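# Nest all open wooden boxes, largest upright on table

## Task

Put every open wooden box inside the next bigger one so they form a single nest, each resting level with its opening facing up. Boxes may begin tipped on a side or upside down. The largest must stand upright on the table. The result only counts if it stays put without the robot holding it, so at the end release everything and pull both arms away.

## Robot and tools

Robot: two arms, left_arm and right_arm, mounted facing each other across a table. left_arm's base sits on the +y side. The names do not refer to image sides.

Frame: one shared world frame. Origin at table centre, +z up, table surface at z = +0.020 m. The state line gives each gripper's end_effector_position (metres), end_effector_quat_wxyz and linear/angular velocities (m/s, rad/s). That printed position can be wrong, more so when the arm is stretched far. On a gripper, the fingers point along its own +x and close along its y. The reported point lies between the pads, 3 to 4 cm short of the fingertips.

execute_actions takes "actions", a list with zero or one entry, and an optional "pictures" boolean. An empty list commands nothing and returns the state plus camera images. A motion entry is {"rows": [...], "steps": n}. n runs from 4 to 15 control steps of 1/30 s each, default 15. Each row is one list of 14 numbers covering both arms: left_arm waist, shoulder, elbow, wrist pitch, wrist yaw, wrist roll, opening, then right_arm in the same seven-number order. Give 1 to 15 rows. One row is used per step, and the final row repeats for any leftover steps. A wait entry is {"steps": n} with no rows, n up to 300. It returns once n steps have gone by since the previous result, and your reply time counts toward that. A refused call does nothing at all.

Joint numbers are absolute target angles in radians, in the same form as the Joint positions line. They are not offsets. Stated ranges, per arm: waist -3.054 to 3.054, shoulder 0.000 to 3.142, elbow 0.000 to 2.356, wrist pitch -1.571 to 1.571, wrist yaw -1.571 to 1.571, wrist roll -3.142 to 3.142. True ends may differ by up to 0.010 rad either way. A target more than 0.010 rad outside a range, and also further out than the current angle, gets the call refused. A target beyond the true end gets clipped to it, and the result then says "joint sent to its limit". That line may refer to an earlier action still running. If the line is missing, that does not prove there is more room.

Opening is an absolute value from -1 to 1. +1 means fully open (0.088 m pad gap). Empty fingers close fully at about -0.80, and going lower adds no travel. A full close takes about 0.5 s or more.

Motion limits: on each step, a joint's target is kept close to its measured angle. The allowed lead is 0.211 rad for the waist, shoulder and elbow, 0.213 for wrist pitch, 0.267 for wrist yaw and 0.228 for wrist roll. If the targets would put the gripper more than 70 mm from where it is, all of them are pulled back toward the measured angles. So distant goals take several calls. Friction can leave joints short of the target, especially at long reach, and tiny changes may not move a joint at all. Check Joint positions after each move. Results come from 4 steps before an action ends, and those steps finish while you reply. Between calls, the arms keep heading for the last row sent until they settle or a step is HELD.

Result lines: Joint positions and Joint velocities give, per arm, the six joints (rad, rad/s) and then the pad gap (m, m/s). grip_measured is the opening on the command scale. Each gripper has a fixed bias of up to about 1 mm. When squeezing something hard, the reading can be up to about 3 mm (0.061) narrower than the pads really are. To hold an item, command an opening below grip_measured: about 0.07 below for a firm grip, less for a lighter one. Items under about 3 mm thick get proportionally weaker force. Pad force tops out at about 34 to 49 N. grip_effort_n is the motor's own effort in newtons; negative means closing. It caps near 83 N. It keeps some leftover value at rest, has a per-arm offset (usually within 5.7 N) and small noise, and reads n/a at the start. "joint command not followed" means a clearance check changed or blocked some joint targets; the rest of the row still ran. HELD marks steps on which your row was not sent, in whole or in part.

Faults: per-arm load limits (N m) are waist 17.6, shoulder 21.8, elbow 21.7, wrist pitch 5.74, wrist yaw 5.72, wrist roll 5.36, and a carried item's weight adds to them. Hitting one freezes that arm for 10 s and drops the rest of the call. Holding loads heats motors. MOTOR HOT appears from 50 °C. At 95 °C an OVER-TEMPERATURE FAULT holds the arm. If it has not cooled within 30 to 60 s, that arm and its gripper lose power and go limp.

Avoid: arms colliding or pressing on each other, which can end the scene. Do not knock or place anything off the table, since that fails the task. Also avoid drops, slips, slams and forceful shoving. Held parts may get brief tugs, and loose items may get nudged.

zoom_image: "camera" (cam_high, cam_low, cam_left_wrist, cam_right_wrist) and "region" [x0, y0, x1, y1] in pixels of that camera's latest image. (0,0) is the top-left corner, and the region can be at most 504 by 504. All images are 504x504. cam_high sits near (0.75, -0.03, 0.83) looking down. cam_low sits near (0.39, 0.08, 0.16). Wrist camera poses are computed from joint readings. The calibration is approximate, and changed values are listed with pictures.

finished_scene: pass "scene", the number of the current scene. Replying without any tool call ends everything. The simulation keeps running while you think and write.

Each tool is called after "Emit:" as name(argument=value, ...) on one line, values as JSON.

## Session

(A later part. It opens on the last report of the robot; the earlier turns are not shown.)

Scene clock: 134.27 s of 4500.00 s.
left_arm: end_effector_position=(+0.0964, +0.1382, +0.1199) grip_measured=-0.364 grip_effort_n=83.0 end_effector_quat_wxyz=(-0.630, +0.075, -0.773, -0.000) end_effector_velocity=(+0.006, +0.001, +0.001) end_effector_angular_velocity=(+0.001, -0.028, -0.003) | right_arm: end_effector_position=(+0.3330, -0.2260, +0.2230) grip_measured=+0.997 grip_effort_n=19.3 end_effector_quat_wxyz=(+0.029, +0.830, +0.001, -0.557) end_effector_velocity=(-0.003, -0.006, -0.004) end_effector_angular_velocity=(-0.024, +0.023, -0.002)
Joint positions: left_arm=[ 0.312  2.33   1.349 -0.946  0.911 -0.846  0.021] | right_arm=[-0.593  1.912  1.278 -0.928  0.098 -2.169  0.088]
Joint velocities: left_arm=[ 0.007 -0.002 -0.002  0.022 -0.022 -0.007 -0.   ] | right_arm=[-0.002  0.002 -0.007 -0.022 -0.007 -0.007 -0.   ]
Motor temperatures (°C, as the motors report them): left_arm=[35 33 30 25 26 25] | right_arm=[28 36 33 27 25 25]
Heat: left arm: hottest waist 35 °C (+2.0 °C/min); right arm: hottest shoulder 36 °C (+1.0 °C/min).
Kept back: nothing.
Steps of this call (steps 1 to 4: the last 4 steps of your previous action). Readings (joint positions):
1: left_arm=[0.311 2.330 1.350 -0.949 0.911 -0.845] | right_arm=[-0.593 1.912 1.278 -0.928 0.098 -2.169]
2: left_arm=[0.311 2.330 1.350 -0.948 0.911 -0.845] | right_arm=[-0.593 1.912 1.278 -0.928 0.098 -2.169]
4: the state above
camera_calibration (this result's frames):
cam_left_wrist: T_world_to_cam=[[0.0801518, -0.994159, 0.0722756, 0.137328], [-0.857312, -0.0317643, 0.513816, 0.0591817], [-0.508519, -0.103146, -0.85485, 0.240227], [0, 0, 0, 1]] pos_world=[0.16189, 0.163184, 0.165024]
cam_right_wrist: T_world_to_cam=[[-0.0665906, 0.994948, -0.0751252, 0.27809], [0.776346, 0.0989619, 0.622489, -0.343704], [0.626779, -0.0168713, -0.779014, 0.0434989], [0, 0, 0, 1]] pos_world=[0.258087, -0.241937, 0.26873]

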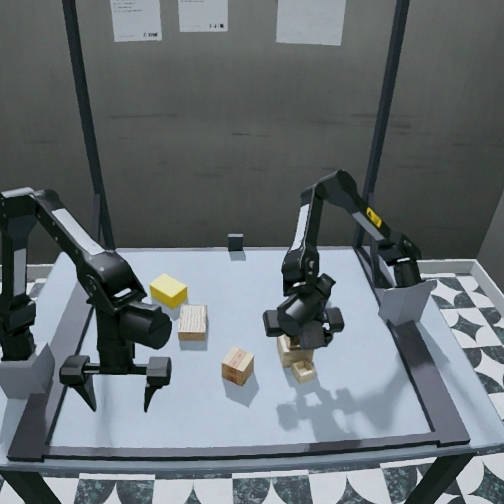

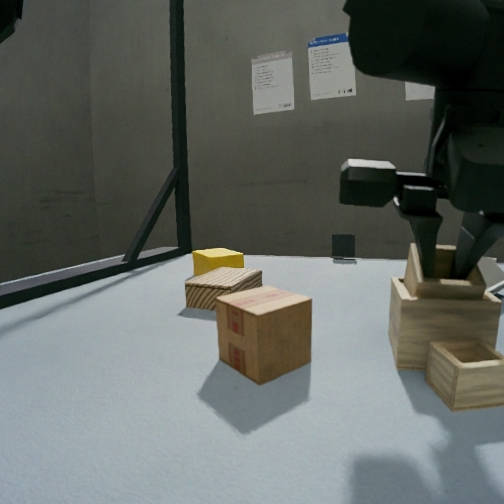

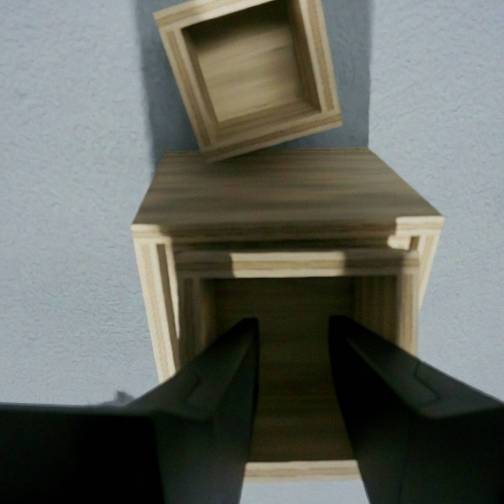

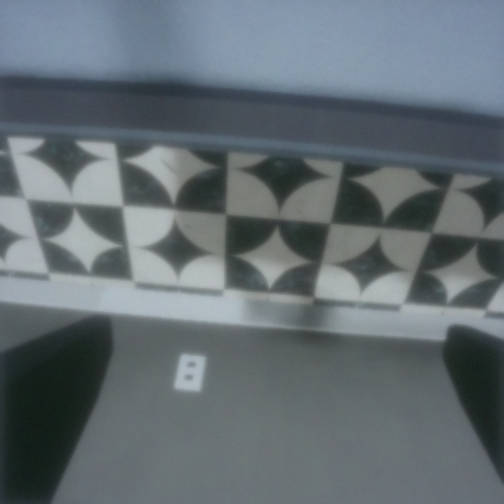

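Emit:
execute_actions(actions=[{"rows":[[0.32,2.31,1.35,-0.96,0.9,-0.83,0.2,-0.593,1.912,1.278,-0.928,0.098,-2.169,1],[0.34,2.28,1.35,-0.98,0.9,-0.81,0.2,-0.593,1.912,1.278,-0.928,0.098,-2.169,1],[0.36,2.25,1.35,-1.0,0.9,-0.79,0.2,-0.593,1.912,1.278,-0.928,0.098,-2.169,1],[0.38,2.22,1.36,-1.03,0.9,-0.77,0.2,-0.593,1.912,1.278,-0.928,0.098,-2.169,1],[0.41,2.18,1.37,-1.05,0.9,-0.74,0.2,-0.593,1.912,1.278,-0.928,0.098,-2.169,1]],"steps":15}])

Emit:
execute_actions(actions=[{"rows":[[0.55,2.36,1.49,-1.03,0.73,0.1,0.2,-0.593,1.912,1.278,-0.928,0.098,-2.169,1]],"steps":15}])

Emit:
execute_actions(actions=[{"rows":[[0.50,2.54,1.49,-1.0,0.73,0.2,0.2,-0.593,1.912,1.278,-0.928,0.098,-2.169,1],[0.50,2.54,1.49,-1.0,0.73,0.2,0.2,-0.593,1.912,1.278,-0.928,0.098,-2.169,1],[0.50,2.54,1.49,-1.0,0.73,0.2,0.2,-0.593,1.912,1.278,-0.928,0.098,-2.169,1],[0.50,2.54,1.49,-1.0,0.73,0.2,0.2,-0.593,1.912,1.278,-0.928,0.098,-2.169,1],[0.50,2.54,1.49,-1.0,0.73,0.2,0.2,-0.593,1.912,1.278,-0.928,0.098,-2.169,1],[0.50,2.54,1.49,-1.0,0.73,0.2,0.2,-0.593,1.912,1.278,-0.928,0.098,-2.169,1],[0.465,2.61,1.49,-0.99,0.73,0.2,0.2,-0.593,1.912,1.278,-0.928,0.098,-2.169,1]],"steps":15}])

Emit:
execute_actions(actions=[])

Scene clock: 135.13 s of 4500.00 s.
left_arm: end_effector_position=(+0.0926, +0.1326, +0.1779) grip_measured=-0.364 grip_effort_n=83.0 end_effector_quat_wxyz=(-0.654, +0.082, -0.750, +0.058) end_effector_velocity=(-0.012, -0.024, +0.105) end_effector_angular_velocity=(-0.185, -0.171, -0.104) | right_arm: end_effector_position=(+0.3330, -0.2260, +0.2230) grip_measured=+0.997 grip_effort_n=19.3 end_effector_quat_wxyz=(+0.029, +0.830, +0.001, -0.557) end_effector_velocity=(-0.003, -0.001, -0.001) end_effector_angular_velocity=(+0.008, +0.022, -0.007)
Joint positions: left_arm=[ 0.402  2.2    1.366 -1.034  0.901 -0.754  0.021] | right_arm=[-0.593  1.912  1.278 -0.928  0.098 -2.169  0.088]
Joint velocities: left_arm=[ 0.129 -0.237  0.071 -0.11  -0.007  0.081 -0.   ] | right_arm=[-0.002 -0.002 -0.002 -0.007 -0.022  0.007 -0.   ]
Motor temperatures (°C, as the motors report them): left_arm=[35 33 30 25 26 25] | right_arm=[28 36 33 27 25 25]
Heat: left arm: hottest waist 35 °C (+2.0 °C/min); right arm: hottest shoulder 36 °C (+1.0 °C/min).
Steps of this call (steps 1 to 15: the robot went on to your last target; steps 16 to 26: the first 11 steps of this action). Readings (joint positions):
16: left_arm=[0.312 2.327 1.348 -0.944 0.911 -0.846] | right_arm=[-0.593 1.912 1.278 -0.928 0.098 -2.169]
17: left_arm=[0.314 2.323 1.348 -0.946 0.910 -0.842] | right_arm=[-0.593 1.912 1.278 -0.928 0.098 -2.169]
19: left_arm=[0.322 2.310 1.348 -0.960 0.904 -0.817] | right_arm=[-0.593 1.912 1.278 -0.928 0.098 -2.169]
23: left_arm=[0.374 2.241 1.352 -1.019 0.901 -0.769] | right_arm=[-0.593 1.912 1.278 -0.928 0.098 -2.169]
26: the state above

Scene clock: 135.63 s of 4500.00 s.
left_arm: end_effector_position=(+0.1707, +0.1687, +0.1909) grip_measured=-0.364 grip_effort_n=83.0 end_effector_quat_wxyz=(+0.704, +0.061, +0.687, -0.171) end_effector_velocity=(+0.012, -0.016, -0.001) end_effector_angular_velocity=(+0.027, -0.275, -1.475) | right_arm: end_effector_position=(+0.3330, -0.2260, +0.2230) grip_measured=+0.997 grip_effort_n=19.3 end_effector_quat_wxyz=(+0.029, +0.830, +0.001, -0.557) end_effector_velocity=(-0.003, -0.004, +0.001) end_effector_angular_velocity=(-0.012, +0.015, +0.002)
Joint positions: left_arm=[ 0.551  2.345  1.47  -1.032  0.742 -0.253  0.021] | right_arm=[-0.593  1.912  1.278 -0.928  0.098 -2.169  0.088]
Joint velocities: left_arm=[-0.032  0.037  0.081  0.007 -0.037  1.443  0.   ] | right_arm=[-0.002 -0.007 -0.002 -0.022 -0.007 -0.007 -0.   ]
Motor temperatures (°C, as the motors report them): left_arm=[35 33 30 25 26 25] | right_arm=[28 36 33 27 25 25]
Heat: left arm: hottest waist 35 °C (+2.0 °C/min); right arm: hottest shoulder 36 °C (+1.0 °C/min).
Steps of this call (steps 1 to 4: the last 4 steps of your previous action; steps 5 to 15: the first 11 steps of this action). Readings (joint positions):
5: left_arm=[0.408 2.200 1.374 -1.050 0.891 -0.726] | right_arm=[-0.593 1.912 1.278 -0.928 0.098 -2.169]
6: left_arm=[0.418 2.219 1.392 -1.053 0.863 -0.683] | right_arm=[-0.593 1.912 1.278 -0.928 0.098 -2.169]
8: left_arm=[0.458 2.266 1.434 -1.033 0.813 -0.592] | right_arm=[-0.593 1.912 1.278 -0.928 0.098 -2.169]
12: left_arm=[0.539 2.331 1.462 -1.032 0.754 -0.399] | right_arm=[-0.593 1.912 1.278 -0.928 0.098 -2.169]
15: the state above

Scene clock: 136.13 s of 4500.00 s.
left_arm: end_effector_position=(+0.1844, +0.1944, +0.1097) grip_measured=-0.364 grip_effort_n=83.0 end_effector_quat_wxyz=(+0.621, +0.221, +0.702, -0.269) end_effector_velocity=(+0.010, +0.058, -0.061) end_effector_angular_velocity=(+0.161, +0.131, +0.047) | right_arm: end_effector_position=(+0.3330, -0.2260, +0.2230) grip_measured=+0.997 grip_effort_n=19.3 end_effector_quat_wxyz=(+0.029, +0.830, +0.001, -0.557) end_effector_velocity=(-0.001, -0.000, +0.000) end_effector_angular_velocity=(+0.008, +0.003, +0.008)
Joint positions: left_arm=[ 0.475  2.576  1.487 -0.998  0.728  0.183  0.021] | right_arm=[-0.593  1.912  1.278 -0.928  0.098 -2.169  0.088]
Joint velocities: left_arm=[-0.002  0.208 -0.007 -0.037 -0.066  0.095  0.   ] | right_arm=[-0.002 -0.007 -0.007  0.007 -0.007 -0.007  0.   ]
Motor temperatures (°C, as the motors report them): left_arm=[35 33 30 25 26 25] | right_arm=[28 36 33 27 25 25]
Heat: left arm: hottest waist 35 °C (+2.0 °C/min); right arm: hottest shoulder 36 °C (+1.0 °C/min).
Steps of this call (steps 1 to 4: the last 4 steps of your previous action; steps 5 to 15: the first 11 steps of this action). Readings (joint positions):
5: left_arm=[0.545 2.360 1.480 -1.032 0.737 -0.015] | right_arm=[-0.593 1.912 1.278 -0.928 0.098 -2.169]
6: left_arm=[0.541 2.383 1.489 -1.025 0.737 0.033] | right_arm=[-0.593 1.912 1.278 -0.928 0.098 -2.169]
8: left_arm=[0.525 2.440 1.500 -1.004 0.737 0.103] | right_arm=[-0.593 1.912 1.278 -0.928 0.098 -2.169]
12: left_arm=[0.495 2.539 1.487 -1.004 0.730 0.165] | right_arm=[-0.593 1.912 1.278 -0.928 0.098 -2.169]
15: the state above

Scene clock: 136.27 s of 4500.00 s.
left_arm: end_effector_position=(+0.1857, +0.1956, +0.1069) grip_measured=-0.364 grip_effort_n=83.0 end_effector_quat_wxyz=(+0.620, +0.223, +0.702, -0.271) end_effector_velocity=(-0.017, +0.013, -0.049) end_effector_angular_velocity=(+0.117, +0.099, -0.015) | right_arm: end_effector_position=(+0.3330, -0.2260, +0.2230) grip_measured=+0.997 grip_effort_n=19.3 end_effector_quat_wxyz=(+0.029, +0.830, +0.001, -0.557) end_effector_velocity=(-0.003, -0.004, -0.001) end_effector_angular_velocity=(-0.011, +0.018, -0.013)
Joint positions: left_arm=[ 0.474  2.585  1.488 -0.992  0.728  0.192  0.021] | right_arm=[-0.593  1.912  1.278 -0.928  0.098 -2.169  0.088]
Joint velocities: left_arm=[-0.09   0.1   -0.002 -0.022 -0.007  0.022 -0.   ] | right_arm=[-0.002 -0.002 -0.002 -0.022 -0.007  0.007 -0.   ]
Motor temperatures (°C, as the motors report them): left_arm=[35 33 30 25 26 25] | right_arm=[28 36 33 27 25 25]
Heat: left arm: hottest waist 35 °C (+2.0 °C/min); right arm: hottest shoulder 36 °C (+1.0 °C/min).
Kept back: nothing.
Steps of this call (steps 1 to 4: the last 4 steps of your previous action). Readings (joint positions):
1: left_arm=[0.478 2.580 1.487 -0.996 0.728 0.186] | right_arm=[-0.593 1.912 1.278 -0.928 0.098 -2.169]
2: left_arm=[0.479 2.581 1.487 -0.993 0.728 0.189] | right_arm=[-0.593 1.912 1.278 -0.928 0.098 -2.169]
4: the state above
camera_calibration (this result's frames):
cam_left_wrist: T_world_to_cam=[[-0.675792, -0.732891, 0.0785872, 0.276775], [-0.65021, 0.642955, 0.404767, -0.014526], [-0.347178, 0.22244, -0.911037, 0.192789], [0, 0, 0, 1]] pos_world=[0.244529, 0.169302, 0.159766]
cam_right_wrist: T_world_to_cam=[[-0.0665906, 0.994948, -0.0751252, 0.27809], [0.776346, 0.0989619, 0.622489, -0.343704], [0.626779, -0.0168713, -0.779014, 0.0434989], [0, 0, 0, 1]] pos_world=[0.258087, -0.241937, 0.26873]

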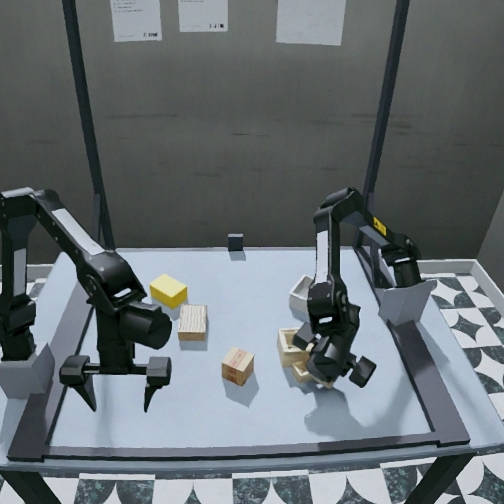

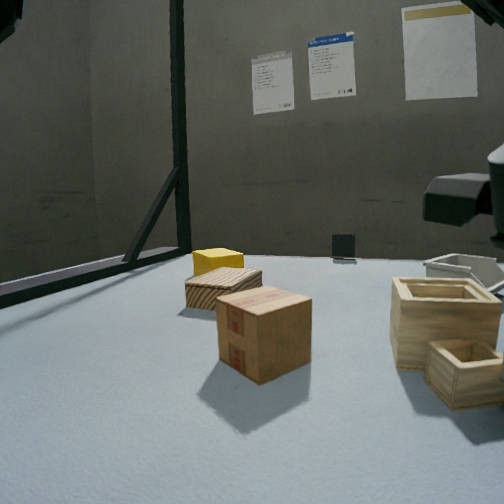

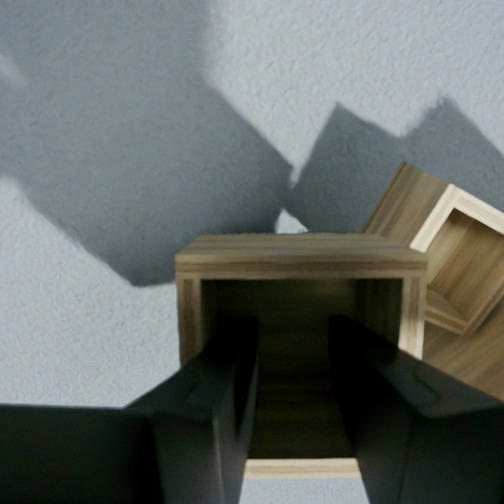

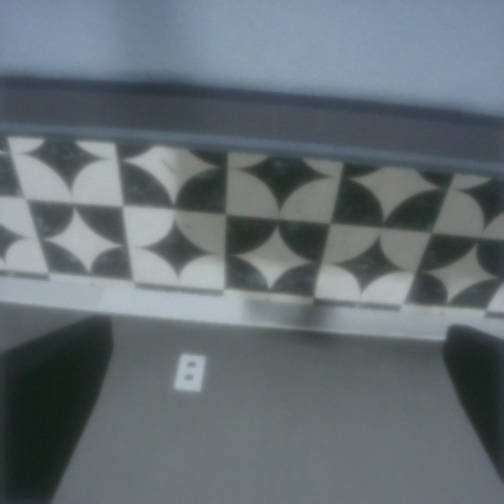

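Emit:
execute_actions(actions=[{"rows":[[0.465,2.61,1.49,-0.99,0.73,0.2,-1,-0.593,1.912,1.278,-0.928,0.098,-2.169,1]],"steps":15}], pictures=true)

Scene clock: 136.73 s of 4500.00 s.
left_arm: end_effector_position=(+0.1842, +0.1970, +0.1004) grip_measured=-0.789 grip_effort_n=-83.5 end_effector_quat_wxyz=(+0.614, +0.227, +0.706, -0.270) end_effector_velocity=(-0.002, +0.000, +0.001) end_effector_angular_velocity=(-0.005, +0.008, -0.000) | right_arm: end_effector_position=(+0.3330, -0.2260, +0.2230) grip_measured=+0.997 grip_effort_n=18.8 end_effector_quat_wxyz=(+0.029, +0.830, +0.001, -0.557) end_effector_velocity=(-0.005, +0.001, +0.000) end_effector_angular_velocity=(+0.005, +0.020, +0.012)
Joint positions: left_arm=[ 0.463  2.599  1.488 -0.992  0.728  0.197  0.   ] | right_arm=[-0.593  1.912  1.278 -0.928  0.098 -2.169  0.088]
Joint velocities: left_arm=[ 0.002 -0.002 -0.002 -0.007  0.007  0.007  0.   ] | right_arm=[ 0.002 -0.007 -0.002 -0.007 -0.022 -0.007 -0.   ]
Motor temperatures (°C, as the motors report them): left_arm=[35 33 30 25 26 25] | right_arm=[28 36 33 27 25 25]
Heat: left arm: hottest waist 35 °C (+2.0 °C/min); right arm: hottest shoulder 36 °C (+1.0 °C/min).
Steps of this call (steps 1 to 3: the robot went on to your last target; steps 4 to 14: the first 11 steps of this action). Readings (joint positions):
4: left_arm=[0.464 2.598 1.488 -0.992 0.728 0.195] | right_arm=[-0.593 1.912 1.278 -0.928 0.098 -2.169]
5: left_arm=[0.463 2.599 1.488 -0.992 0.728 0.196] | right_arm=[-0.593 1.912 1.278 -0.928 0.098 -2.169]
7: left_arm=[0.463 2.599 1.488 -0.992 0.728 0.196] | right_arm=[-0.593 1.912 1.278 -0.928 0.098 -2.169]
11: left_arm=[0.463 2.599 1.488 -0.992 0.728 0.197] | right_arm=[-0.593 1.912 1.278 -0.928 0.098 -2.169]
14: the state above
camera_calibration (this result's frames):
cam_left_wrist: T_world_to_cam=[[-0.679071, -0.730021, 0.0770171, 0.277467], [-0.641977, 0.641478, 0.419965, -0.0165516], [-0.355988, 0.235743, -0.904266, 0.184389], [0, 0, 0, 1]] pos_world=[0.243434, 0.169706, 0.152318]
cam_right_wrist: T_world_to_cam=[[-0.0665906, 0.994948, -0.0751252, 0.27809], [0.776346, 0.0989619, 0.622489, -0.343704], [0.626779, -0.0168713, -0.779014, 0.0434989], [0, 0, 0, 1]] pos_world=[0.258087, -0.241937, 0.26873]

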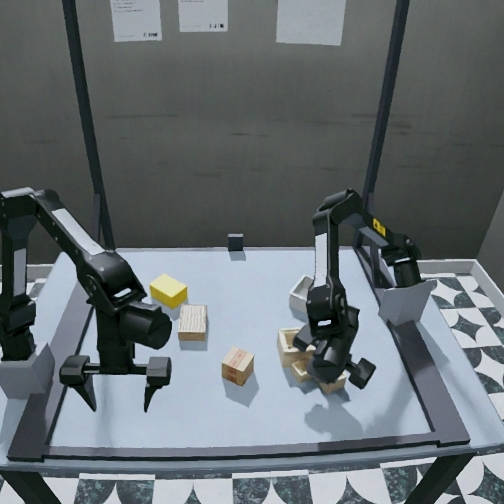

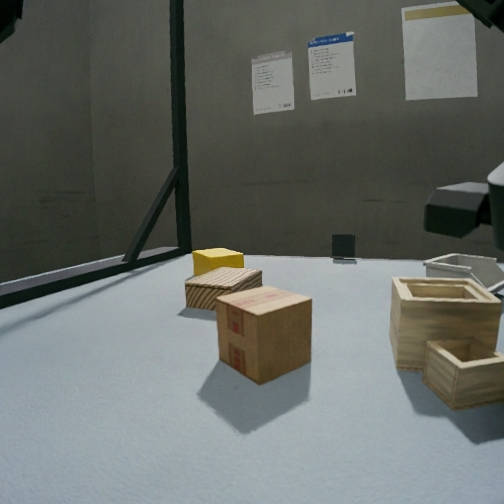

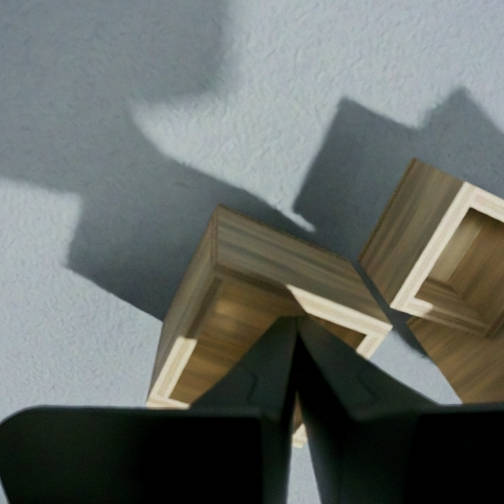

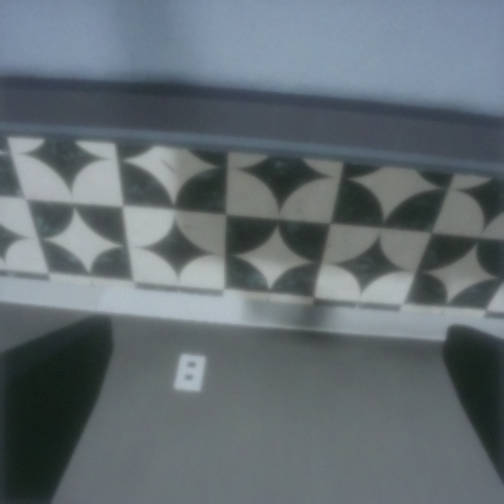

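Emit:
execute_actions(actions=[{"rows":[[0.48,2.57,1.49,-0.99,0.73,0.3,-1,-0.593,1.912,1.278,-0.928,0.098,-2.169,1],[0.48,2.57,1.49,-0.99,0.73,0.45,-1,-0.593,1.912,1.278,-0.928,0.098,-2.169,1],[0.48,2.57,1.49,-0.99,0.73,0.65,-1,-0.593,1.912,1.278,-0.928,0.098,-2.169,1]],"steps":15}])

Emit:
execute_actions(actions=[])

Scene clock: 137.23 s of 4500.00 s.
left_arm: end_effector_position=(+0.1861, +0.1959, +0.1067) grip_measured=-0.789 grip_effort_n=-83.5 end_effector_quat_wxyz=(+0.563, +0.342, +0.634, -0.406) end_effector_velocity=(-0.001, -0.005, +0.007) end_effector_angular_velocity=(-0.058, -0.033, -0.406) | right_arm: end_effector_position=(+0.3330, -0.2260, +0.2230) grip_measured=+0.997 grip_effort_n=19.3 end_effector_quat_wxyz=(+0.029, +0.830, +0.001, -0.557) end_effector_velocity=(-0.000, -0.004, -0.003) end_effector_angular_velocity=(-0.005, +0.015, -0.017)
Joint positions: left_arm=[ 0.475  2.587  1.488 -0.992  0.728  0.595  0.   ] | right_arm=[-0.593  1.912  1.278 -0.928  0.098 -2.169  0.088]
Joint velocities: left_arm=[-0.002 -0.027 -0.002  0.007 -0.007  0.388 -0.   ] | right_arm=[-0.007  0.002 -0.007 -0.007 -0.007  0.007 -0.   ]
Motor temperatures (°C, as the motors report them): left_arm=[35 33 30 25 26 25] | right_arm=[28 36 33 27 25 25]
Heat: left arm: hottest waist 35 °C (+2.0 °C/min); right arm: hottest shoulder 36 °C (+1.0 °C/min).
Steps of this call (steps 1 to 4: the last 4 steps of your previous action; steps 5 to 15: the first 11 steps of this action). Readings (joint positions):
5: left_arm=[0.463 2.599 1.488 -0.992 0.728 0.209] | right_arm=[-0.593 1.912 1.278 -0.928 0.098 -2.169]
6: left_arm=[0.464 2.599 1.488 -0.992 0.728 0.248] | right_arm=[-0.593 1.912 1.278 -0.928 0.098 -2.169]
8: left_arm=[0.468 2.598 1.488 -0.992 0.728 0.347] | right_arm=[-0.593 1.912 1.278 -0.928 0.098 -2.169]
12: left_arm=[0.474 2.591 1.488 -0.992 0.728 0.528] | right_arm=[-0.593 1.912 1.278 -0.928 0.098 -2.169]
15: the state above

Scene clock: 137.37 s of 4500.00 s.
left_arm: end_effector_position=(+0.1860, +0.1958, +0.1069) grip_measured=-0.789 grip_effort_n=-83.5 end_effector_quat_wxyz=(+0.557, +0.352, +0.626, -0.417) end_effector_velocity=(-0.005, -0.001, -0.000) end_effector_angular_velocity=(-0.010, +0.014, -0.118) | right_arm: end_effector_position=(+0.3330, -0.2260, +0.2230) grip_measured=+0.997 grip_effort_n=18.8 end_effector_quat_wxyz=(+0.029, +0.830, +0.001, -0.557) end_effector_velocity=(+0.003, -0.001, +0.001) end_effector_angular_velocity=(+0.002, -0.010, +0.000)
Joint positions: left_arm=[ 0.475  2.586  1.488 -0.992  0.728  0.629  0.   ] | right_arm=[-0.593  1.912  1.278 -0.928  0.098 -2.169  0.088]
Joint velocities: left_arm=[-0.007 -0.002  0.002 -0.022  0.007  0.125 -0.   ] | right_arm=[-0.007 -0.002 -0.002  0.007  0.007 -0.007 -0.   ]
Motor temperatures (°C, as the motors report them): left_arm=[35 33 30 25 26 25] | right_arm=[28 36 33 27 25 25]
Heat: left arm: hottest waist 35 °C (+2.0 °C/min); right arm: hottest shoulder 36 °C (+1.0 °C/min).
Kept back: nothing.
Steps of this call (steps 1 to 4: the last 4 steps of your previous action). Readings (joint positions):
1: left_arm=[0.475 2.586 1.488 -0.992 0.728 0.607] | right_arm=[-0.593 1.912 1.278 -0.928 0.098 -2.169]
2: left_arm=[0.475 2.586 1.488 -0.992 0.728 0.617] | right_arm=[-0.593 1.912 1.278 -0.928 0.098 -2.169]
4: the state above
camera_calibration (this result's frames):
cam_left_wrist: T_world_to_cam=[[-0.920744, -0.376346, 0.102927, 0.250224], [-0.319586, 0.878798, 0.35437, -0.116711], [-0.223818, 0.29339, -0.929423, 0.158036], [0, 0, 0, 1]] pos_world=[0.228465, 0.15037, 0.162486]
cam_right_wrist: T_world_to_cam=[[-0.0665906, 0.994948, -0.0751252, 0.27809], [0.776346, 0.0989619, 0.622489, -0.343704], [0.626779, -0.0168713, -0.779014, 0.0434989], [0, 0, 0, 1]] pos_world=[0.258087, -0.241937, 0.26873]

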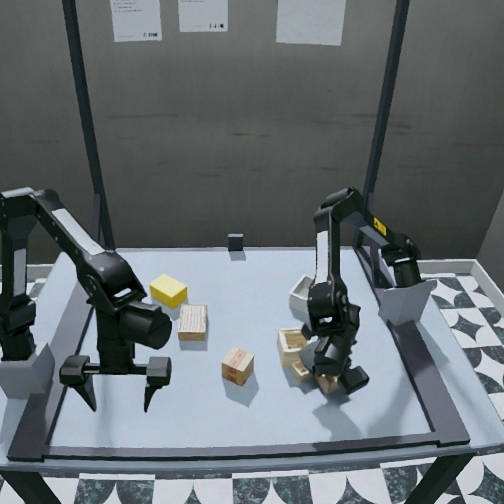

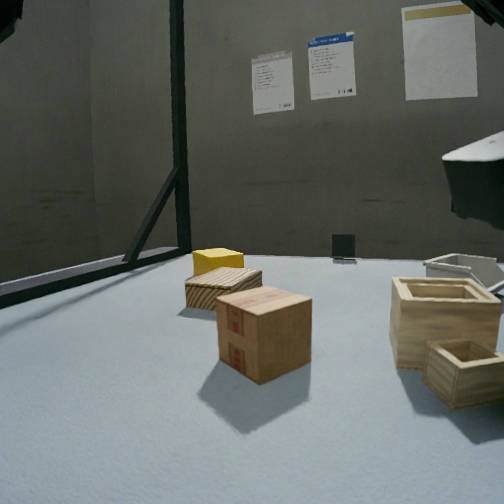

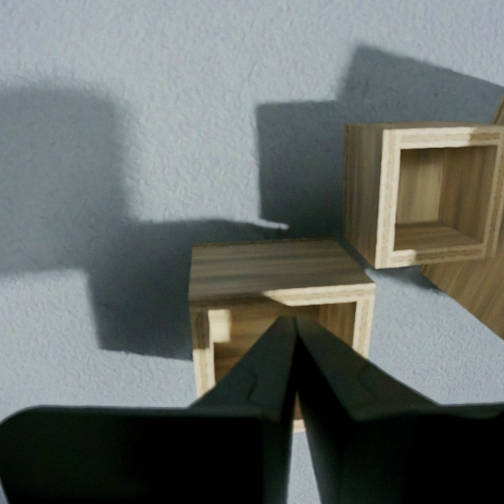

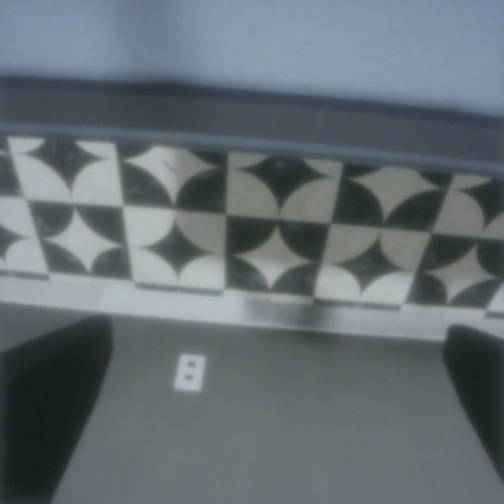

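Emit:
execute_actions(actions=[{"rows":[[0.46,2.61,1.49,-0.99,0.73,0.61,-1,-0.593,1.912,1.278,-0.928,0.098,-2.169,1],[0.442,2.645,1.49,-0.99,0.73,0.59,-1,-0.593,1.912,1.278,-0.928,0.098,-2.169,1]],"steps":15}])

Emit:
execute_actions(actions=[{"rows":[[0.442,2.645,1.49,-0.99,0.73,0.59,0.2,-0.593,1.912,1.278,-0.928,0.098,-2.169,1]],"steps":15}], pictures=true)

Scene clock: 137.93 s of 4500.00 s.
left_arm: end_effector_position=(+0.1816, +0.2013, +0.0864) grip_measured=-0.789 grip_effort_n=-83.5 end_effector_quat_wxyz=(+0.544, +0.347, +0.652, -0.399) end_effector_velocity=(-0.001, +0.003, -0.001) end_effector_angular_velocity=(+0.020, +0.004, +0.041) | right_arm: end_effector_position=(+0.3330, -0.2260, +0.2230) grip_measured=+0.997 grip_effort_n=19.3 end_effector_quat_wxyz=(+0.029, +0.830, +0.001, -0.557) end_effector_velocity=(+0.004, -0.001, -0.000) end_effector_angular_velocity=(-0.002, -0.007, -0.001)
Joint positions: left_arm=[ 0.441  2.632  1.489 -0.99   0.728  0.597  0.   ] | right_arm=[-0.593  1.912  1.278 -0.928  0.098 -2.169  0.088]
Joint velocities: left_arm=[-0.002  0.002 -0.002 -0.007 -0.007 -0.037 -0.   ] | right_arm=[-0.007  0.002 -0.002  0.007  0.007 -0.007 -0.   ]
Motor temperatures (°C, as the motors report them): left_arm=[35 33 30 25 26 25] | right_arm=[28 36 33 27 25 25]
Heat: left arm: hottest waist 35 °C (+2.0 °C/min); right arm: hottest shoulder 36 °C (+1.0 °C/min).
Steps of this call (steps 1 to 6: the robot went on to your last target; steps 7 to 17: the first 11 steps of this action). Readings (joint positions):
7: left_arm=[0.475 2.585 1.488 -0.992 0.728 0.643] | right_arm=[-0.593 1.912 1.278 -0.928 0.098 -2.169]
8: left_arm=[0.473 2.588 1.488 -0.992 0.728 0.634] | right_arm=[-0.593 1.912 1.278 -0.928 0.098 -2.169]
10: left_arm=[0.464 2.598 1.489 -0.990 0.728 0.617] | right_arm=[-0.593 1.912 1.278 -0.928 0.098 -2.169]
14: left_arm=[0.444 2.626 1.489 -0.990 0.728 0.601] | right_arm=[-0.593 1.912 1.278 -0.928 0.098 -2.169]
17: the state above

Scene clock: 138.43 s of 4500.00 s.
left_arm: end_effector_position=(+0.1818, +0.2016, +0.0864) grip_measured=-0.233 grip_effort_n=83.0 end_effector_quat_wxyz=(+0.545, +0.345, +0.653, -0.398) end_effector_velocity=(-0.003, +0.005, +0.002) end_effector_angular_velocity=(+0.013, +0.012, +0.013) | right_arm: end_effector_position=(+0.3330, -0.2260, +0.2230) grip_measured=+0.997 grip_effort_n=19.3 end_effector_quat_wxyz=(+0.029, +0.830, +0.001, -0.557) end_effector_velocity=(-0.000, +0.001, -0.000) end_effector_angular_velocity=(+0.016, +0.015, +0.005)
Joint positions: left_arm=[ 0.442  2.633  1.489 -0.99   0.728  0.593  0.028] | right_arm=[-0.593  1.912  1.278 -0.928  0.098 -2.169  0.088]
Joint velocities: left_arm=[ 0.007 -0.002 -0.007 -0.022 -0.007  0.007 -0.   ] | right_arm=[-0.007 -0.002 -0.002  0.007 -0.022 -0.007 -0.   ]
Motor temperatures (°C, as the motors report them): left_arm=[35 33 30 25 26 25] | right_arm=[28 36 33 27 25 25]
Heat: left arm: hottest waist 35 °C (+2.0 °C/min); right arm: hottest shoulder 36 °C (+1.0 °C/min).
Steps of this call (steps 1 to 4: the last 4 steps of your previous action; steps 5 to 15: the first 11 steps of this action). Readings (joint positions):
5: left_arm=[0.441 2.633 1.489 -0.990 0.728 0.594] | right_arm=[-0.593 1.912 1.278 -0.928 0.098 -2.169]
6: left_arm=[0.441 2.633 1.489 -0.990 0.728 0.594] | right_arm=[-0.593 1.912 1.278 -0.928 0.098 -2.169]
8: left_arm=[0.441 2.633 1.489 -0.990 0.728 0.594] | right_arm=[-0.593 1.912 1.278 -0.928 0.098 -2.169]
12: left_arm=[0.441 2.633 1.489 -0.990 0.728 0.593] | right_arm=[-0.593 1.912 1.278 -0.928 0.098 -2.169]
15: the state above
camera_calibration (this result's frames):
cam_left_wrist: T_world_to_cam=[[-0.901331, -0.416737, 0.118036, 0.253995], [-0.338746, 0.848064, 0.407479, -0.110833], [-0.269914, 0.32729, -0.905554, 0.135815], [0, 0, 0, 1]] pos_world=[0.228048, 0.155392, 0.138169]
cam_right_wrist: T_world_to_cam=[[-0.0665906, 0.994948, -0.0751252, 0.27809], [0.776346, 0.0989619, 0.622489, -0.343704], [0.626779, -0.0168713, -0.779014, 0.0434989], [0, 0, 0, 1]] pos_world=[0.258087, -0.241937, 0.26873]

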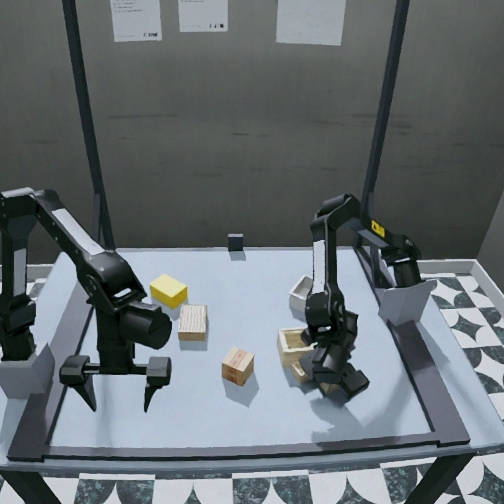

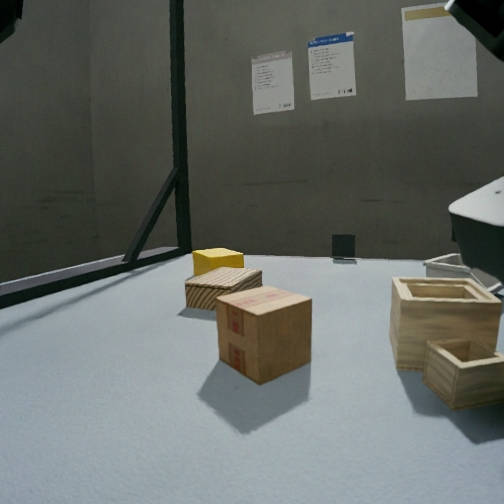

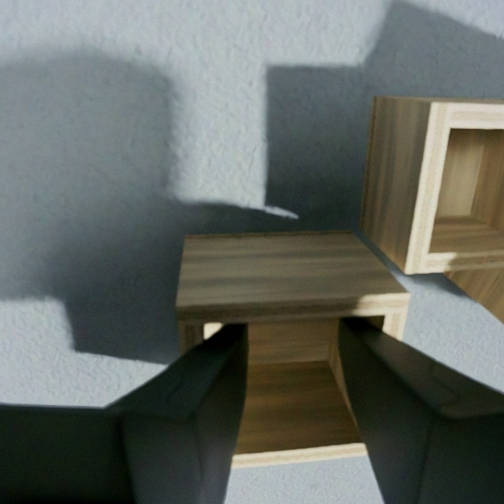

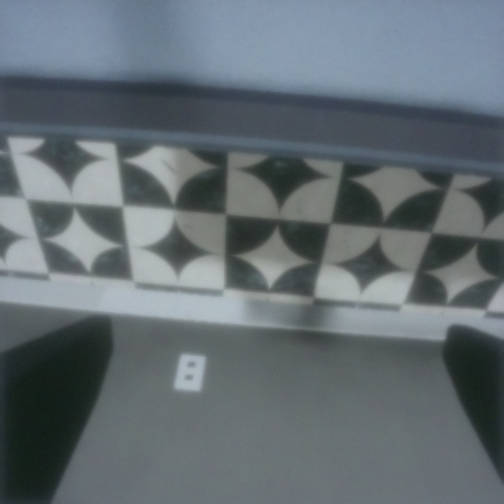

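Emit:
execute_actions(actions=[{"rows":[[0.46,2.61,1.49,-0.99,0.73,0.59,0.2,-0.593,1.912,1.278,-0.928,0.098,-2.169,1],[0.48,2.58,1.49,-0.99,0.73,0.59,0.2,-0.593,1.912,1.278,-0.928,0.098,-2.169,1],[0.50,2.54,1.49,-1.0,0.73,0.57,0.2,-0.593,1.912,1.278,-0.928,0.098,-2.169,1],[0.52,2.50,1.49,-1.0,0.73,0.5,0.2,-0.593,1.912,1.278,-0.928,0.098,-2.169,1],[0.54,2.45,1.49,-1.0,0.73,0.4,0.2,-0.593,1.912,1.278,-0.928,0.098,-2.169,1],[0.55,2.40,1.49,-1.0,0.73,0.3,0.2,-0.593,1.912,1.278,-0.928,0.098,-2.169,1],[0.55,2.34,1.49,-1.0,0.73,0.15,0.2,-0.593,1.912,1.278,-0.928,0.098,-2.169,1]],"steps":15}])

Emit:
execute_actions(actions=[{"rows":[[0.47,2.2,1.38,-0.95,0.85,-0.4,0.2,-0.593,1.912,1.278,-0.928,0.098,-2.169,1]],"steps":15}])

Emit:
execute_actions(actions=[{"rows":[[0.40,2.20,1.28,-0.87,0.98,-0.72,0.2,-0.593,1.912,1.278,-0.928,0.098,-2.169,1]],"steps":15}])

Emit:
execute_actions(actions=[])

Scene clock: 139.10 s of 4500.00 s.
left_arm: end_effector_position=(+0.1838, +0.1709, +0.1734) grip_measured=-0.233 grip_effort_n=83.0 end_effector_quat_wxyz=(+0.658, +0.254, +0.621, -0.342) end_effector_velocity=(-0.040, -0.139, +0.298) end_effector_angular_velocity=(-0.475, -0.523, +0.647) | right_arm: end_effector_position=(+0.3330, -0.2260, +0.2230) grip_measured=+0.997 grip_effort_n=19.3 end_effector_quat_wxyz=(+0.029, +0.830, +0.001, -0.557) end_effector_velocity=(-0.005, -0.003, -0.002) end_effector_angular_velocity=(-0.009, +0.030, +0.003)
Joint positions: left_arm=[ 0.538  2.408  1.488 -0.997  0.728  0.285  0.028] | right_arm=[-0.593  1.912  1.278 -0.928  0.098 -2.169  0.088]
Joint velocities: left_arm=[ 0.164 -0.799  0.1   -0.007  0.007 -1.048 -0.   ] | right_arm=[-0.002 -0.002 -0.002 -0.022 -0.022 -0.007  0.   ]
Motor temperatures (°C, as the motors report them): left_arm=[35 33 30 25 26 25] | right_arm=[28 36 33 27 25 25]
Heat: left arm: hottest waist 35 °C (+2.0 °C/min); right arm: hottest shoulder 36 °C (+1.0 °C/min).
Steps of this call (steps 1 to 4: the last 4 steps of your previous action; steps 5 to 9: the robot went on to your last target; steps 10 to 20: the first 11 steps of this action). Readings (joint positions):
10: left_arm=[0.442 2.633 1.489 -0.990 0.728 0.593] | right_arm=[-0.593 1.912 1.278 -0.928 0.098 -2.169]
11: left_arm=[0.444 2.632 1.489 -0.990 0.728 0.593] | right_arm=[-0.593 1.912 1.278 -0.928 0.098 -2.169]
13: left_arm=[0.456 2.616 1.488 -0.992 0.728 0.578] | right_arm=[-0.593 1.912 1.278 -0.928 0.098 -2.169]
17: left_arm=[0.510 2.510 1.484 -0.997 0.728 0.422] | right_arm=[-0.593 1.912 1.278 -0.928 0.098 -2.169]
20: the state above

Scene clock: 139.60 s of 4500.00 s.
left_arm: end_effector_position=(+0.1278, +0.1336, +0.1946) grip_measured=-0.233 grip_effort_n=83.0 end_effector_quat_wxyz=(+0.696, +0.070, +0.674, -0.237) end_effector_velocity=(-0.004, +0.015, -0.004) end_effector_angular_velocity=(+0.017, +0.213, +0.809) | right_arm: end_effector_position=(+0.3330, -0.2260, +0.2230) grip_measured=+0.997 grip_effort_n=19.3 end_effector_quat_wxyz=(+0.029, +0.830, +0.001, -0.557) end_effector_velocity=(-0.001, +0.002, -0.000) end_effector_angular_velocity=(+0.006, +0.003, +0.012)
Joint positions: left_arm=[ 0.465  2.214  1.395 -0.955  0.84  -0.299  0.028] | right_arm=[-0.593  1.912  1.278 -0.928  0.098 -2.169  0.088]
Joint velocities: left_arm=[ 0.017 -0.022 -0.066  0.007  0.007 -0.799 -0.   ] | right_arm=[ 0.002 -0.002 -0.002  0.007 -0.007 -0.007 -0.   ]
Motor temperatures (°C, as the motors report them): left_arm=[35 33 30 25 26 25] | right_arm=[28 36 33 27 25 25]
Heat: left arm: hottest waist 35 °C (+2.0 °C/min); right arm: hottest shoulder 36 °C (+1.0 °C/min).
Steps of this call (steps 1 to 4: the last 4 steps of your previous action; steps 5 to 15: the first 11 steps of this action). Readings (joint positions):
5: left_arm=[0.544 2.341 1.485 -0.987 0.738 0.164] | right_arm=[-0.593 1.912 1.278 -0.928 0.098 -2.169]
6: left_arm=[0.538 2.323 1.461 -0.976 0.761 0.112] | right_arm=[-0.593 1.912 1.278 -0.928 0.098 -2.169]
8: left_arm=[0.510 2.284 1.421 -0.977 0.798 0.014] | right_arm=[-0.593 1.912 1.278 -0.928 0.098 -2.169]
12: left_arm=[0.466 2.228 1.401 -0.958 0.834 -0.180] | right_arm=[-0.593 1.912 1.278 -0.928 0.098 -2.169]
15: the state above

Scene clock: 140.10 s of 4500.00 s.
left_arm: end_effector_position=(+0.0981, +0.1294, +0.1639) grip_measured=-0.233 grip_effort_n=83.0 end_effector_quat_wxyz=(-0.651, +0.068, -0.745, +0.130) end_effector_velocity=(-0.006, +0.006, -0.002) end_effector_angular_velocity=(+0.016, +0.099, +0.213) | right_arm: end_effector_position=(+0.3330, -0.2260, +0.2230) grip_measured=+0.997 grip_effort_n=18.8 end_effector_quat_wxyz=(+0.029, +0.830, +0.001, -0.557) end_effector_velocity=(-0.001, -0.000, +0.001) end_effector_angular_velocity=(-0.000, +0.008, +0.005)
Joint positions: left_arm=[ 0.397  2.207  1.29  -0.876  0.968 -0.691  0.028] | right_arm=[-0.593  1.912  1.278 -0.928  0.098 -2.169  0.088]
Joint velocities: left_arm=[ 0.007 -0.002 -0.032 -0.007  0.037 -0.198 -0.   ] | right_arm=[-0.002 -0.002  0.002 -0.007 -0.007 -0.007 -0.   ]
Motor temperatures (°C, as the motors report them): left_arm=[35 33 30 25 26 25] | right_arm=[28 36 33 27 25 25]
Heat: left arm: hottest waist 35 °C (+1.0 °C/min); right arm: hottest shoulder 36 °C (+1.0 °C/min).
Steps of this call (steps 1 to 4: the last 4 steps of your previous action; steps 5 to 15: the first 11 steps of this action). Readings (joint positions):
5: left_arm=[0.465 2.214 1.377 -0.941 0.855 -0.395] | right_arm=[-0.593 1.912 1.278 -0.928 0.098 -2.169]
6: left_arm=[0.460 2.210 1.359 -0.919 0.887 -0.446] | right_arm=[-0.593 1.912 1.278 -0.928 0.098 -2.169]
8: left_arm=[0.436 2.207 1.327 -0.905 0.926 -0.544] | right_arm=[-0.593 1.912 1.278 -0.928 0.098 -2.169]
12: left_arm=[0.398 2.207 1.294 -0.885 0.959 -0.659] | right_arm=[-0.593 1.912 1.278 -0.928 0.098 -2.169]
15: the state above

Scene clock: 140.23 s of 4500.00 s.
left_arm: end_effector_position=(+0.0976, +0.1298, +0.1634) grip_measured=-0.233 grip_effort_n=83.0 end_effector_quat_wxyz=(-0.649, +0.075, -0.747, +0.125) end_effector_velocity=(-0.002, +0.003, -0.004) end_effector_angular_velocity=(+0.016, +0.039, +0.096) | right_arm: end_effector_position=(+0.3330, -0.2260, +0.2230) grip_measured=+0.997 grip_effort_n=19.3 end_effector_quat_wxyz=(+0.029, +0.830, +0.001, -0.557) end_effector_velocity=(-0.003, -0.004, -0.001) end_effector_angular_velocity=(-0.016, +0.018, +0.000)
Joint positions: left_arm=[ 0.397  2.207  1.287 -0.874  0.973 -0.708  0.028] | right_arm=[-0.593  1.912  1.278 -0.928  0.098 -2.169  0.088]
Joint velocities: left_arm=[-0.002  0.002 -0.017  0.007  0.007 -0.095 -0.   ] | right_arm=[-0.002 -0.002 -0.002 -0.022 -0.007 -0.007 -0.   ]
Motor temperatures (°C, as the motors report them): left_arm=[35 33 30 25 26 25] | right_arm=[28 36 33 27 25 25]
Heat: left arm: hottest waist 35 °C (+1.0 °C/min); right arm: hottest shoulder 36 °C (+1.0 °C/min).
Kept back: nothing.
Steps of this call (steps 1 to 4: the last 4 steps of your previous action). Readings (joint positions):
1: left_arm=[0.397 2.207 1.289 -0.876 0.970 -0.698] | right_arm=[-0.593 1.912 1.278 -0.928 0.098 -2.169]
2: left_arm=[0.397 2.207 1.288 -0.875 0.971 -0.702] | right_arm=[-0.593 1.912 1.278 -0.928 0.098 -2.169]
4: the state above
camera_calibration (this result's frames):
cam_left_wrist: T_world_to_cam=[[-0.0842213, -0.961894, 0.260128, 0.106863], [-0.882765, 0.193117, 0.428289, 0.024892], [-0.462204, -0.193561, -0.865391, 0.286056], [0, 0, 0, 1]] pos_world=[0.16319, 0.153353, 0.209092]
cam_right_wrist: T_world_to_cam=[[-0.0665906, 0.994948, -0.0751252, 0.27809], [0.776346, 0.0989619, 0.622489, -0.343704], [0.626779, -0.0168713, -0.779014, 0.0434989], [0, 0, 0, 1]] pos_world=[0.258087, -0.241937, 0.26873]

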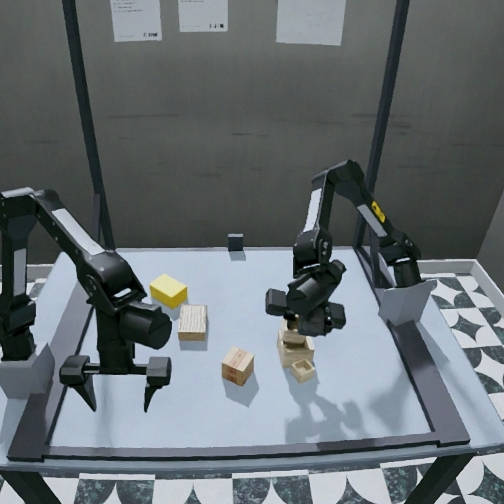

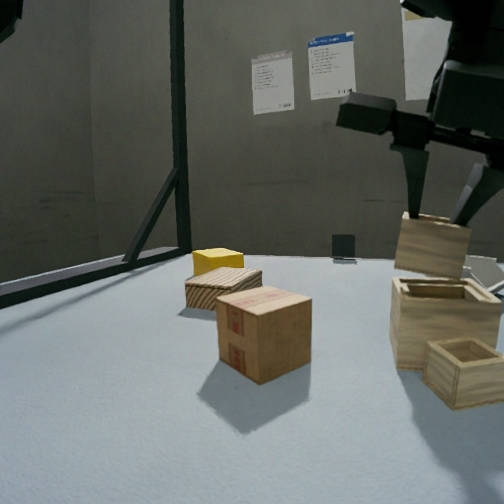

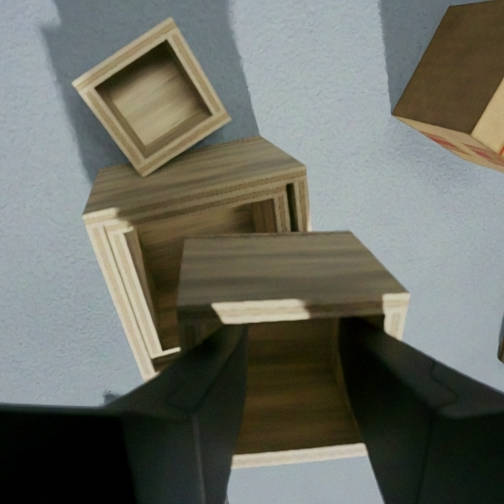

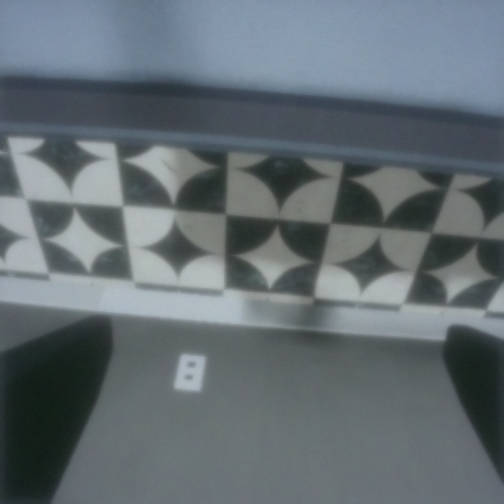

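Emit:
execute_actions(actions=[{"rows":[[0.39,2.225,1.37,-0.93,0.82,-0.93,0.2,-0.593,1.912,1.278,-0.928,0.098,-2.169,1]],"steps":15}])

Emit:
execute_actions(actions=[])

Scene clock: 140.80 s of 4500.00 s.
left_arm: end_effector_position=(+0.1114, +0.1306, +0.1690) grip_measured=-0.233 grip_effort_n=83.0 end_effector_quat_wxyz=(-0.682, +0.108, -0.723, +0.018) end_effector_velocity=(+0.006, +0.007, -0.009) end_effector_angular_velocity=(+0.086, -0.019, +0.105) | right_arm: end_effector_position=(+0.3330, -0.2260, +0.2230) grip_measured=+0.997 grip_effort_n=19.3 end_effector_quat_wxyz=(+0.029, +0.830, +0.001, -0.557) end_effector_velocity=(+0.000, +0.001, +0.000) end_effector_angular_velocity=(+0.013, +0.002, -0.006)
Joint positions: left_arm=[ 0.39   2.214  1.358 -0.925  0.833 -0.915  0.028] | right_arm=[-0.593  1.912  1.278 -0.928  0.098 -2.169  0.088]
Joint velocities: left_arm=[-0.017  0.022  0.017 -0.022 -0.081 -0.095 -0.   ] | right_arm=[-0.002 -0.002 -0.002  0.007 -0.007  0.007 -0.   ]
Motor temperatures (°C, as the motors report them): left_arm=[35 33 30 25 26 25] | right_arm=[28 36 33 27 25 25]
Heat: left arm: hottest waist 35 °C (+1.0 °C/min); right arm: hottest shoulder 36 °C (+1.0 °C/min).
Steps of this call (steps 1 to 6: the robot went on to your last target; steps 7 to 17: the first 11 steps of this action). Readings (joint positions):
7: left_arm=[0.396 2.207 1.291 -0.878 0.963 -0.740] | right_arm=[-0.593 1.912 1.278 -0.928 0.098 -2.169]
8: left_arm=[0.394 2.209 1.303 -0.892 0.927 -0.788] | right_arm=[-0.593 1.912 1.278 -0.928 0.098 -2.169]
10: left_arm=[0.392 2.211 1.327 -0.905 0.883 -0.847] | right_arm=[-0.593 1.912 1.278 -0.928 0.098 -2.169]
14: left_arm=[0.391 2.211 1.353 -0.919 0.844 -0.900] | right_arm=[-0.593 1.912 1.278 -0.928 0.098 -2.169]
17: the state above

Scene clock: 140.93 s of 4500.00 s.
left_arm: end_effector_position=(+0.1120, +0.1311, +0.1685) grip_measured=-0.233 grip_effort_n=83.0 end_effector_quat_wxyz=(-0.683, +0.109, -0.722, +0.012) end_effector_velocity=(-0.000, +0.003, -0.001) end_effector_angular_velocity=(+0.038, -0.010, +0.042) | right_arm: end_effector_position=(+0.3330, -0.2260, +0.2230) grip_measured=+0.997 grip_effort_n=19.3 end_effector_quat_wxyz=(+0.029, +0.830, +0.001, -0.557) end_effector_velocity=(+0.002, -0.000, +0.001) end_effector_angular_velocity=(+0.006, -0.010, -0.009)
Joint positions: left_arm=[ 0.39   2.215  1.36  -0.927  0.827 -0.923  0.028] | right_arm=[-0.593  1.912  1.278 -0.928  0.098 -2.169  0.088]
Joint velocities: left_arm=[-0.007 -0.002  0.007 -0.022 -0.037 -0.037 -0.   ] | right_arm=[-0.002 -0.002 -0.002  0.007  0.007  0.007 -0.   ]
Motor temperatures (°C, as the motors report them): left_arm=[35 33 30 25 26 25] | right_arm=[28 36 33 27 25 25]
Heat: left arm: hottest waist 35 °C (+1.0 °C/min); right arm: hottest shoulder 36 °C (+1.0 °C/min).
Kept back: nothing.
Steps of this call (steps 1 to 4: the last 4 steps of your previous action). Readings (joint positions):
1: left_arm=[0.390 2.214 1.358 -0.926 0.830 -0.918] | right_arm=[-0.593 1.912 1.278 -0.928 0.098 -2.169]
2: left_arm=[0.390 2.215 1.359 -0.926 0.829 -0.920] | right_arm=[-0.593 1.912 1.278 -0.928 0.098 -2.169]
4: the state above
camera_calibration (this result's frames):
cam_left_wrist: T_world_to_cam=[[0.108856, -0.984076, 0.140516, 0.109449], [-0.92189, -0.0470626, 0.384582, 0.0784397], [-0.371845, -0.171405, -0.912333, 0.292318], [0, 0, 0, 1]] pos_world=[0.169096, 0.161502, 0.221145]
cam_right_wrist: T_world_to_cam=[[-0.0665906, 0.994948, -0.0751252, 0.27809], [0.776346, 0.0989619, 0.622489, -0.343704], [0.626779, -0.0168713, -0.779014, 0.0434989], [0, 0, 0, 1]] pos_world=[0.258087, -0.241937, 0.26873]

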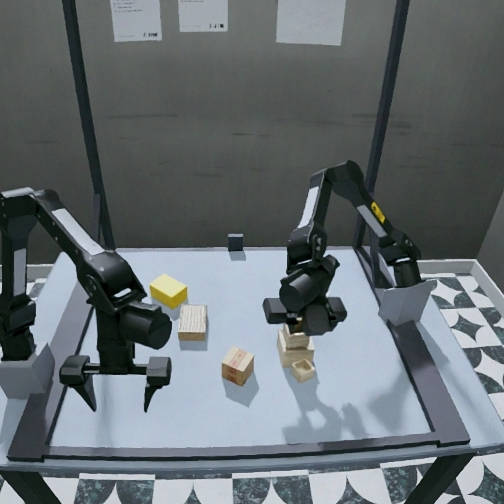

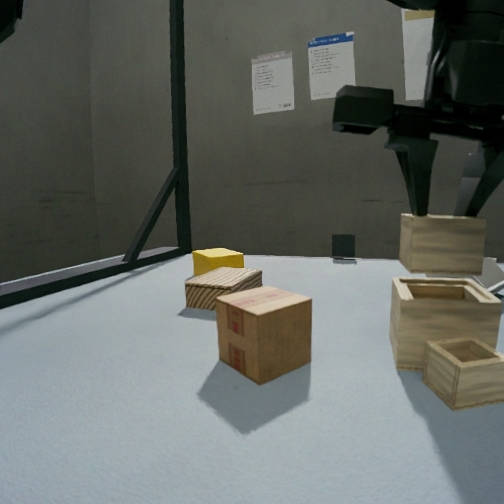

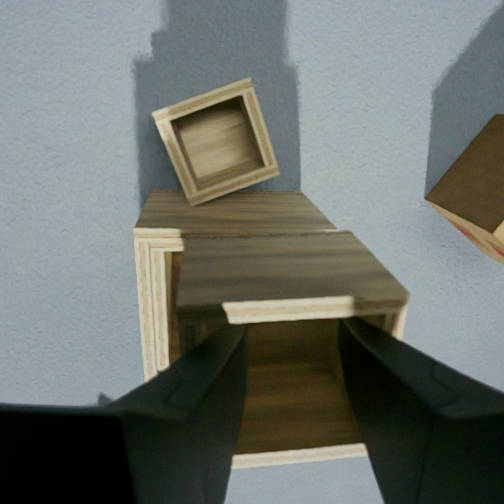

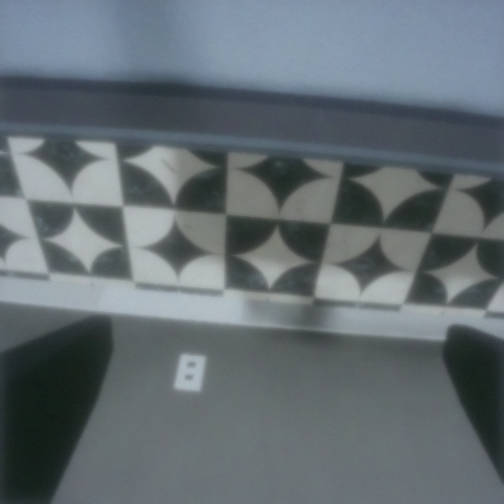

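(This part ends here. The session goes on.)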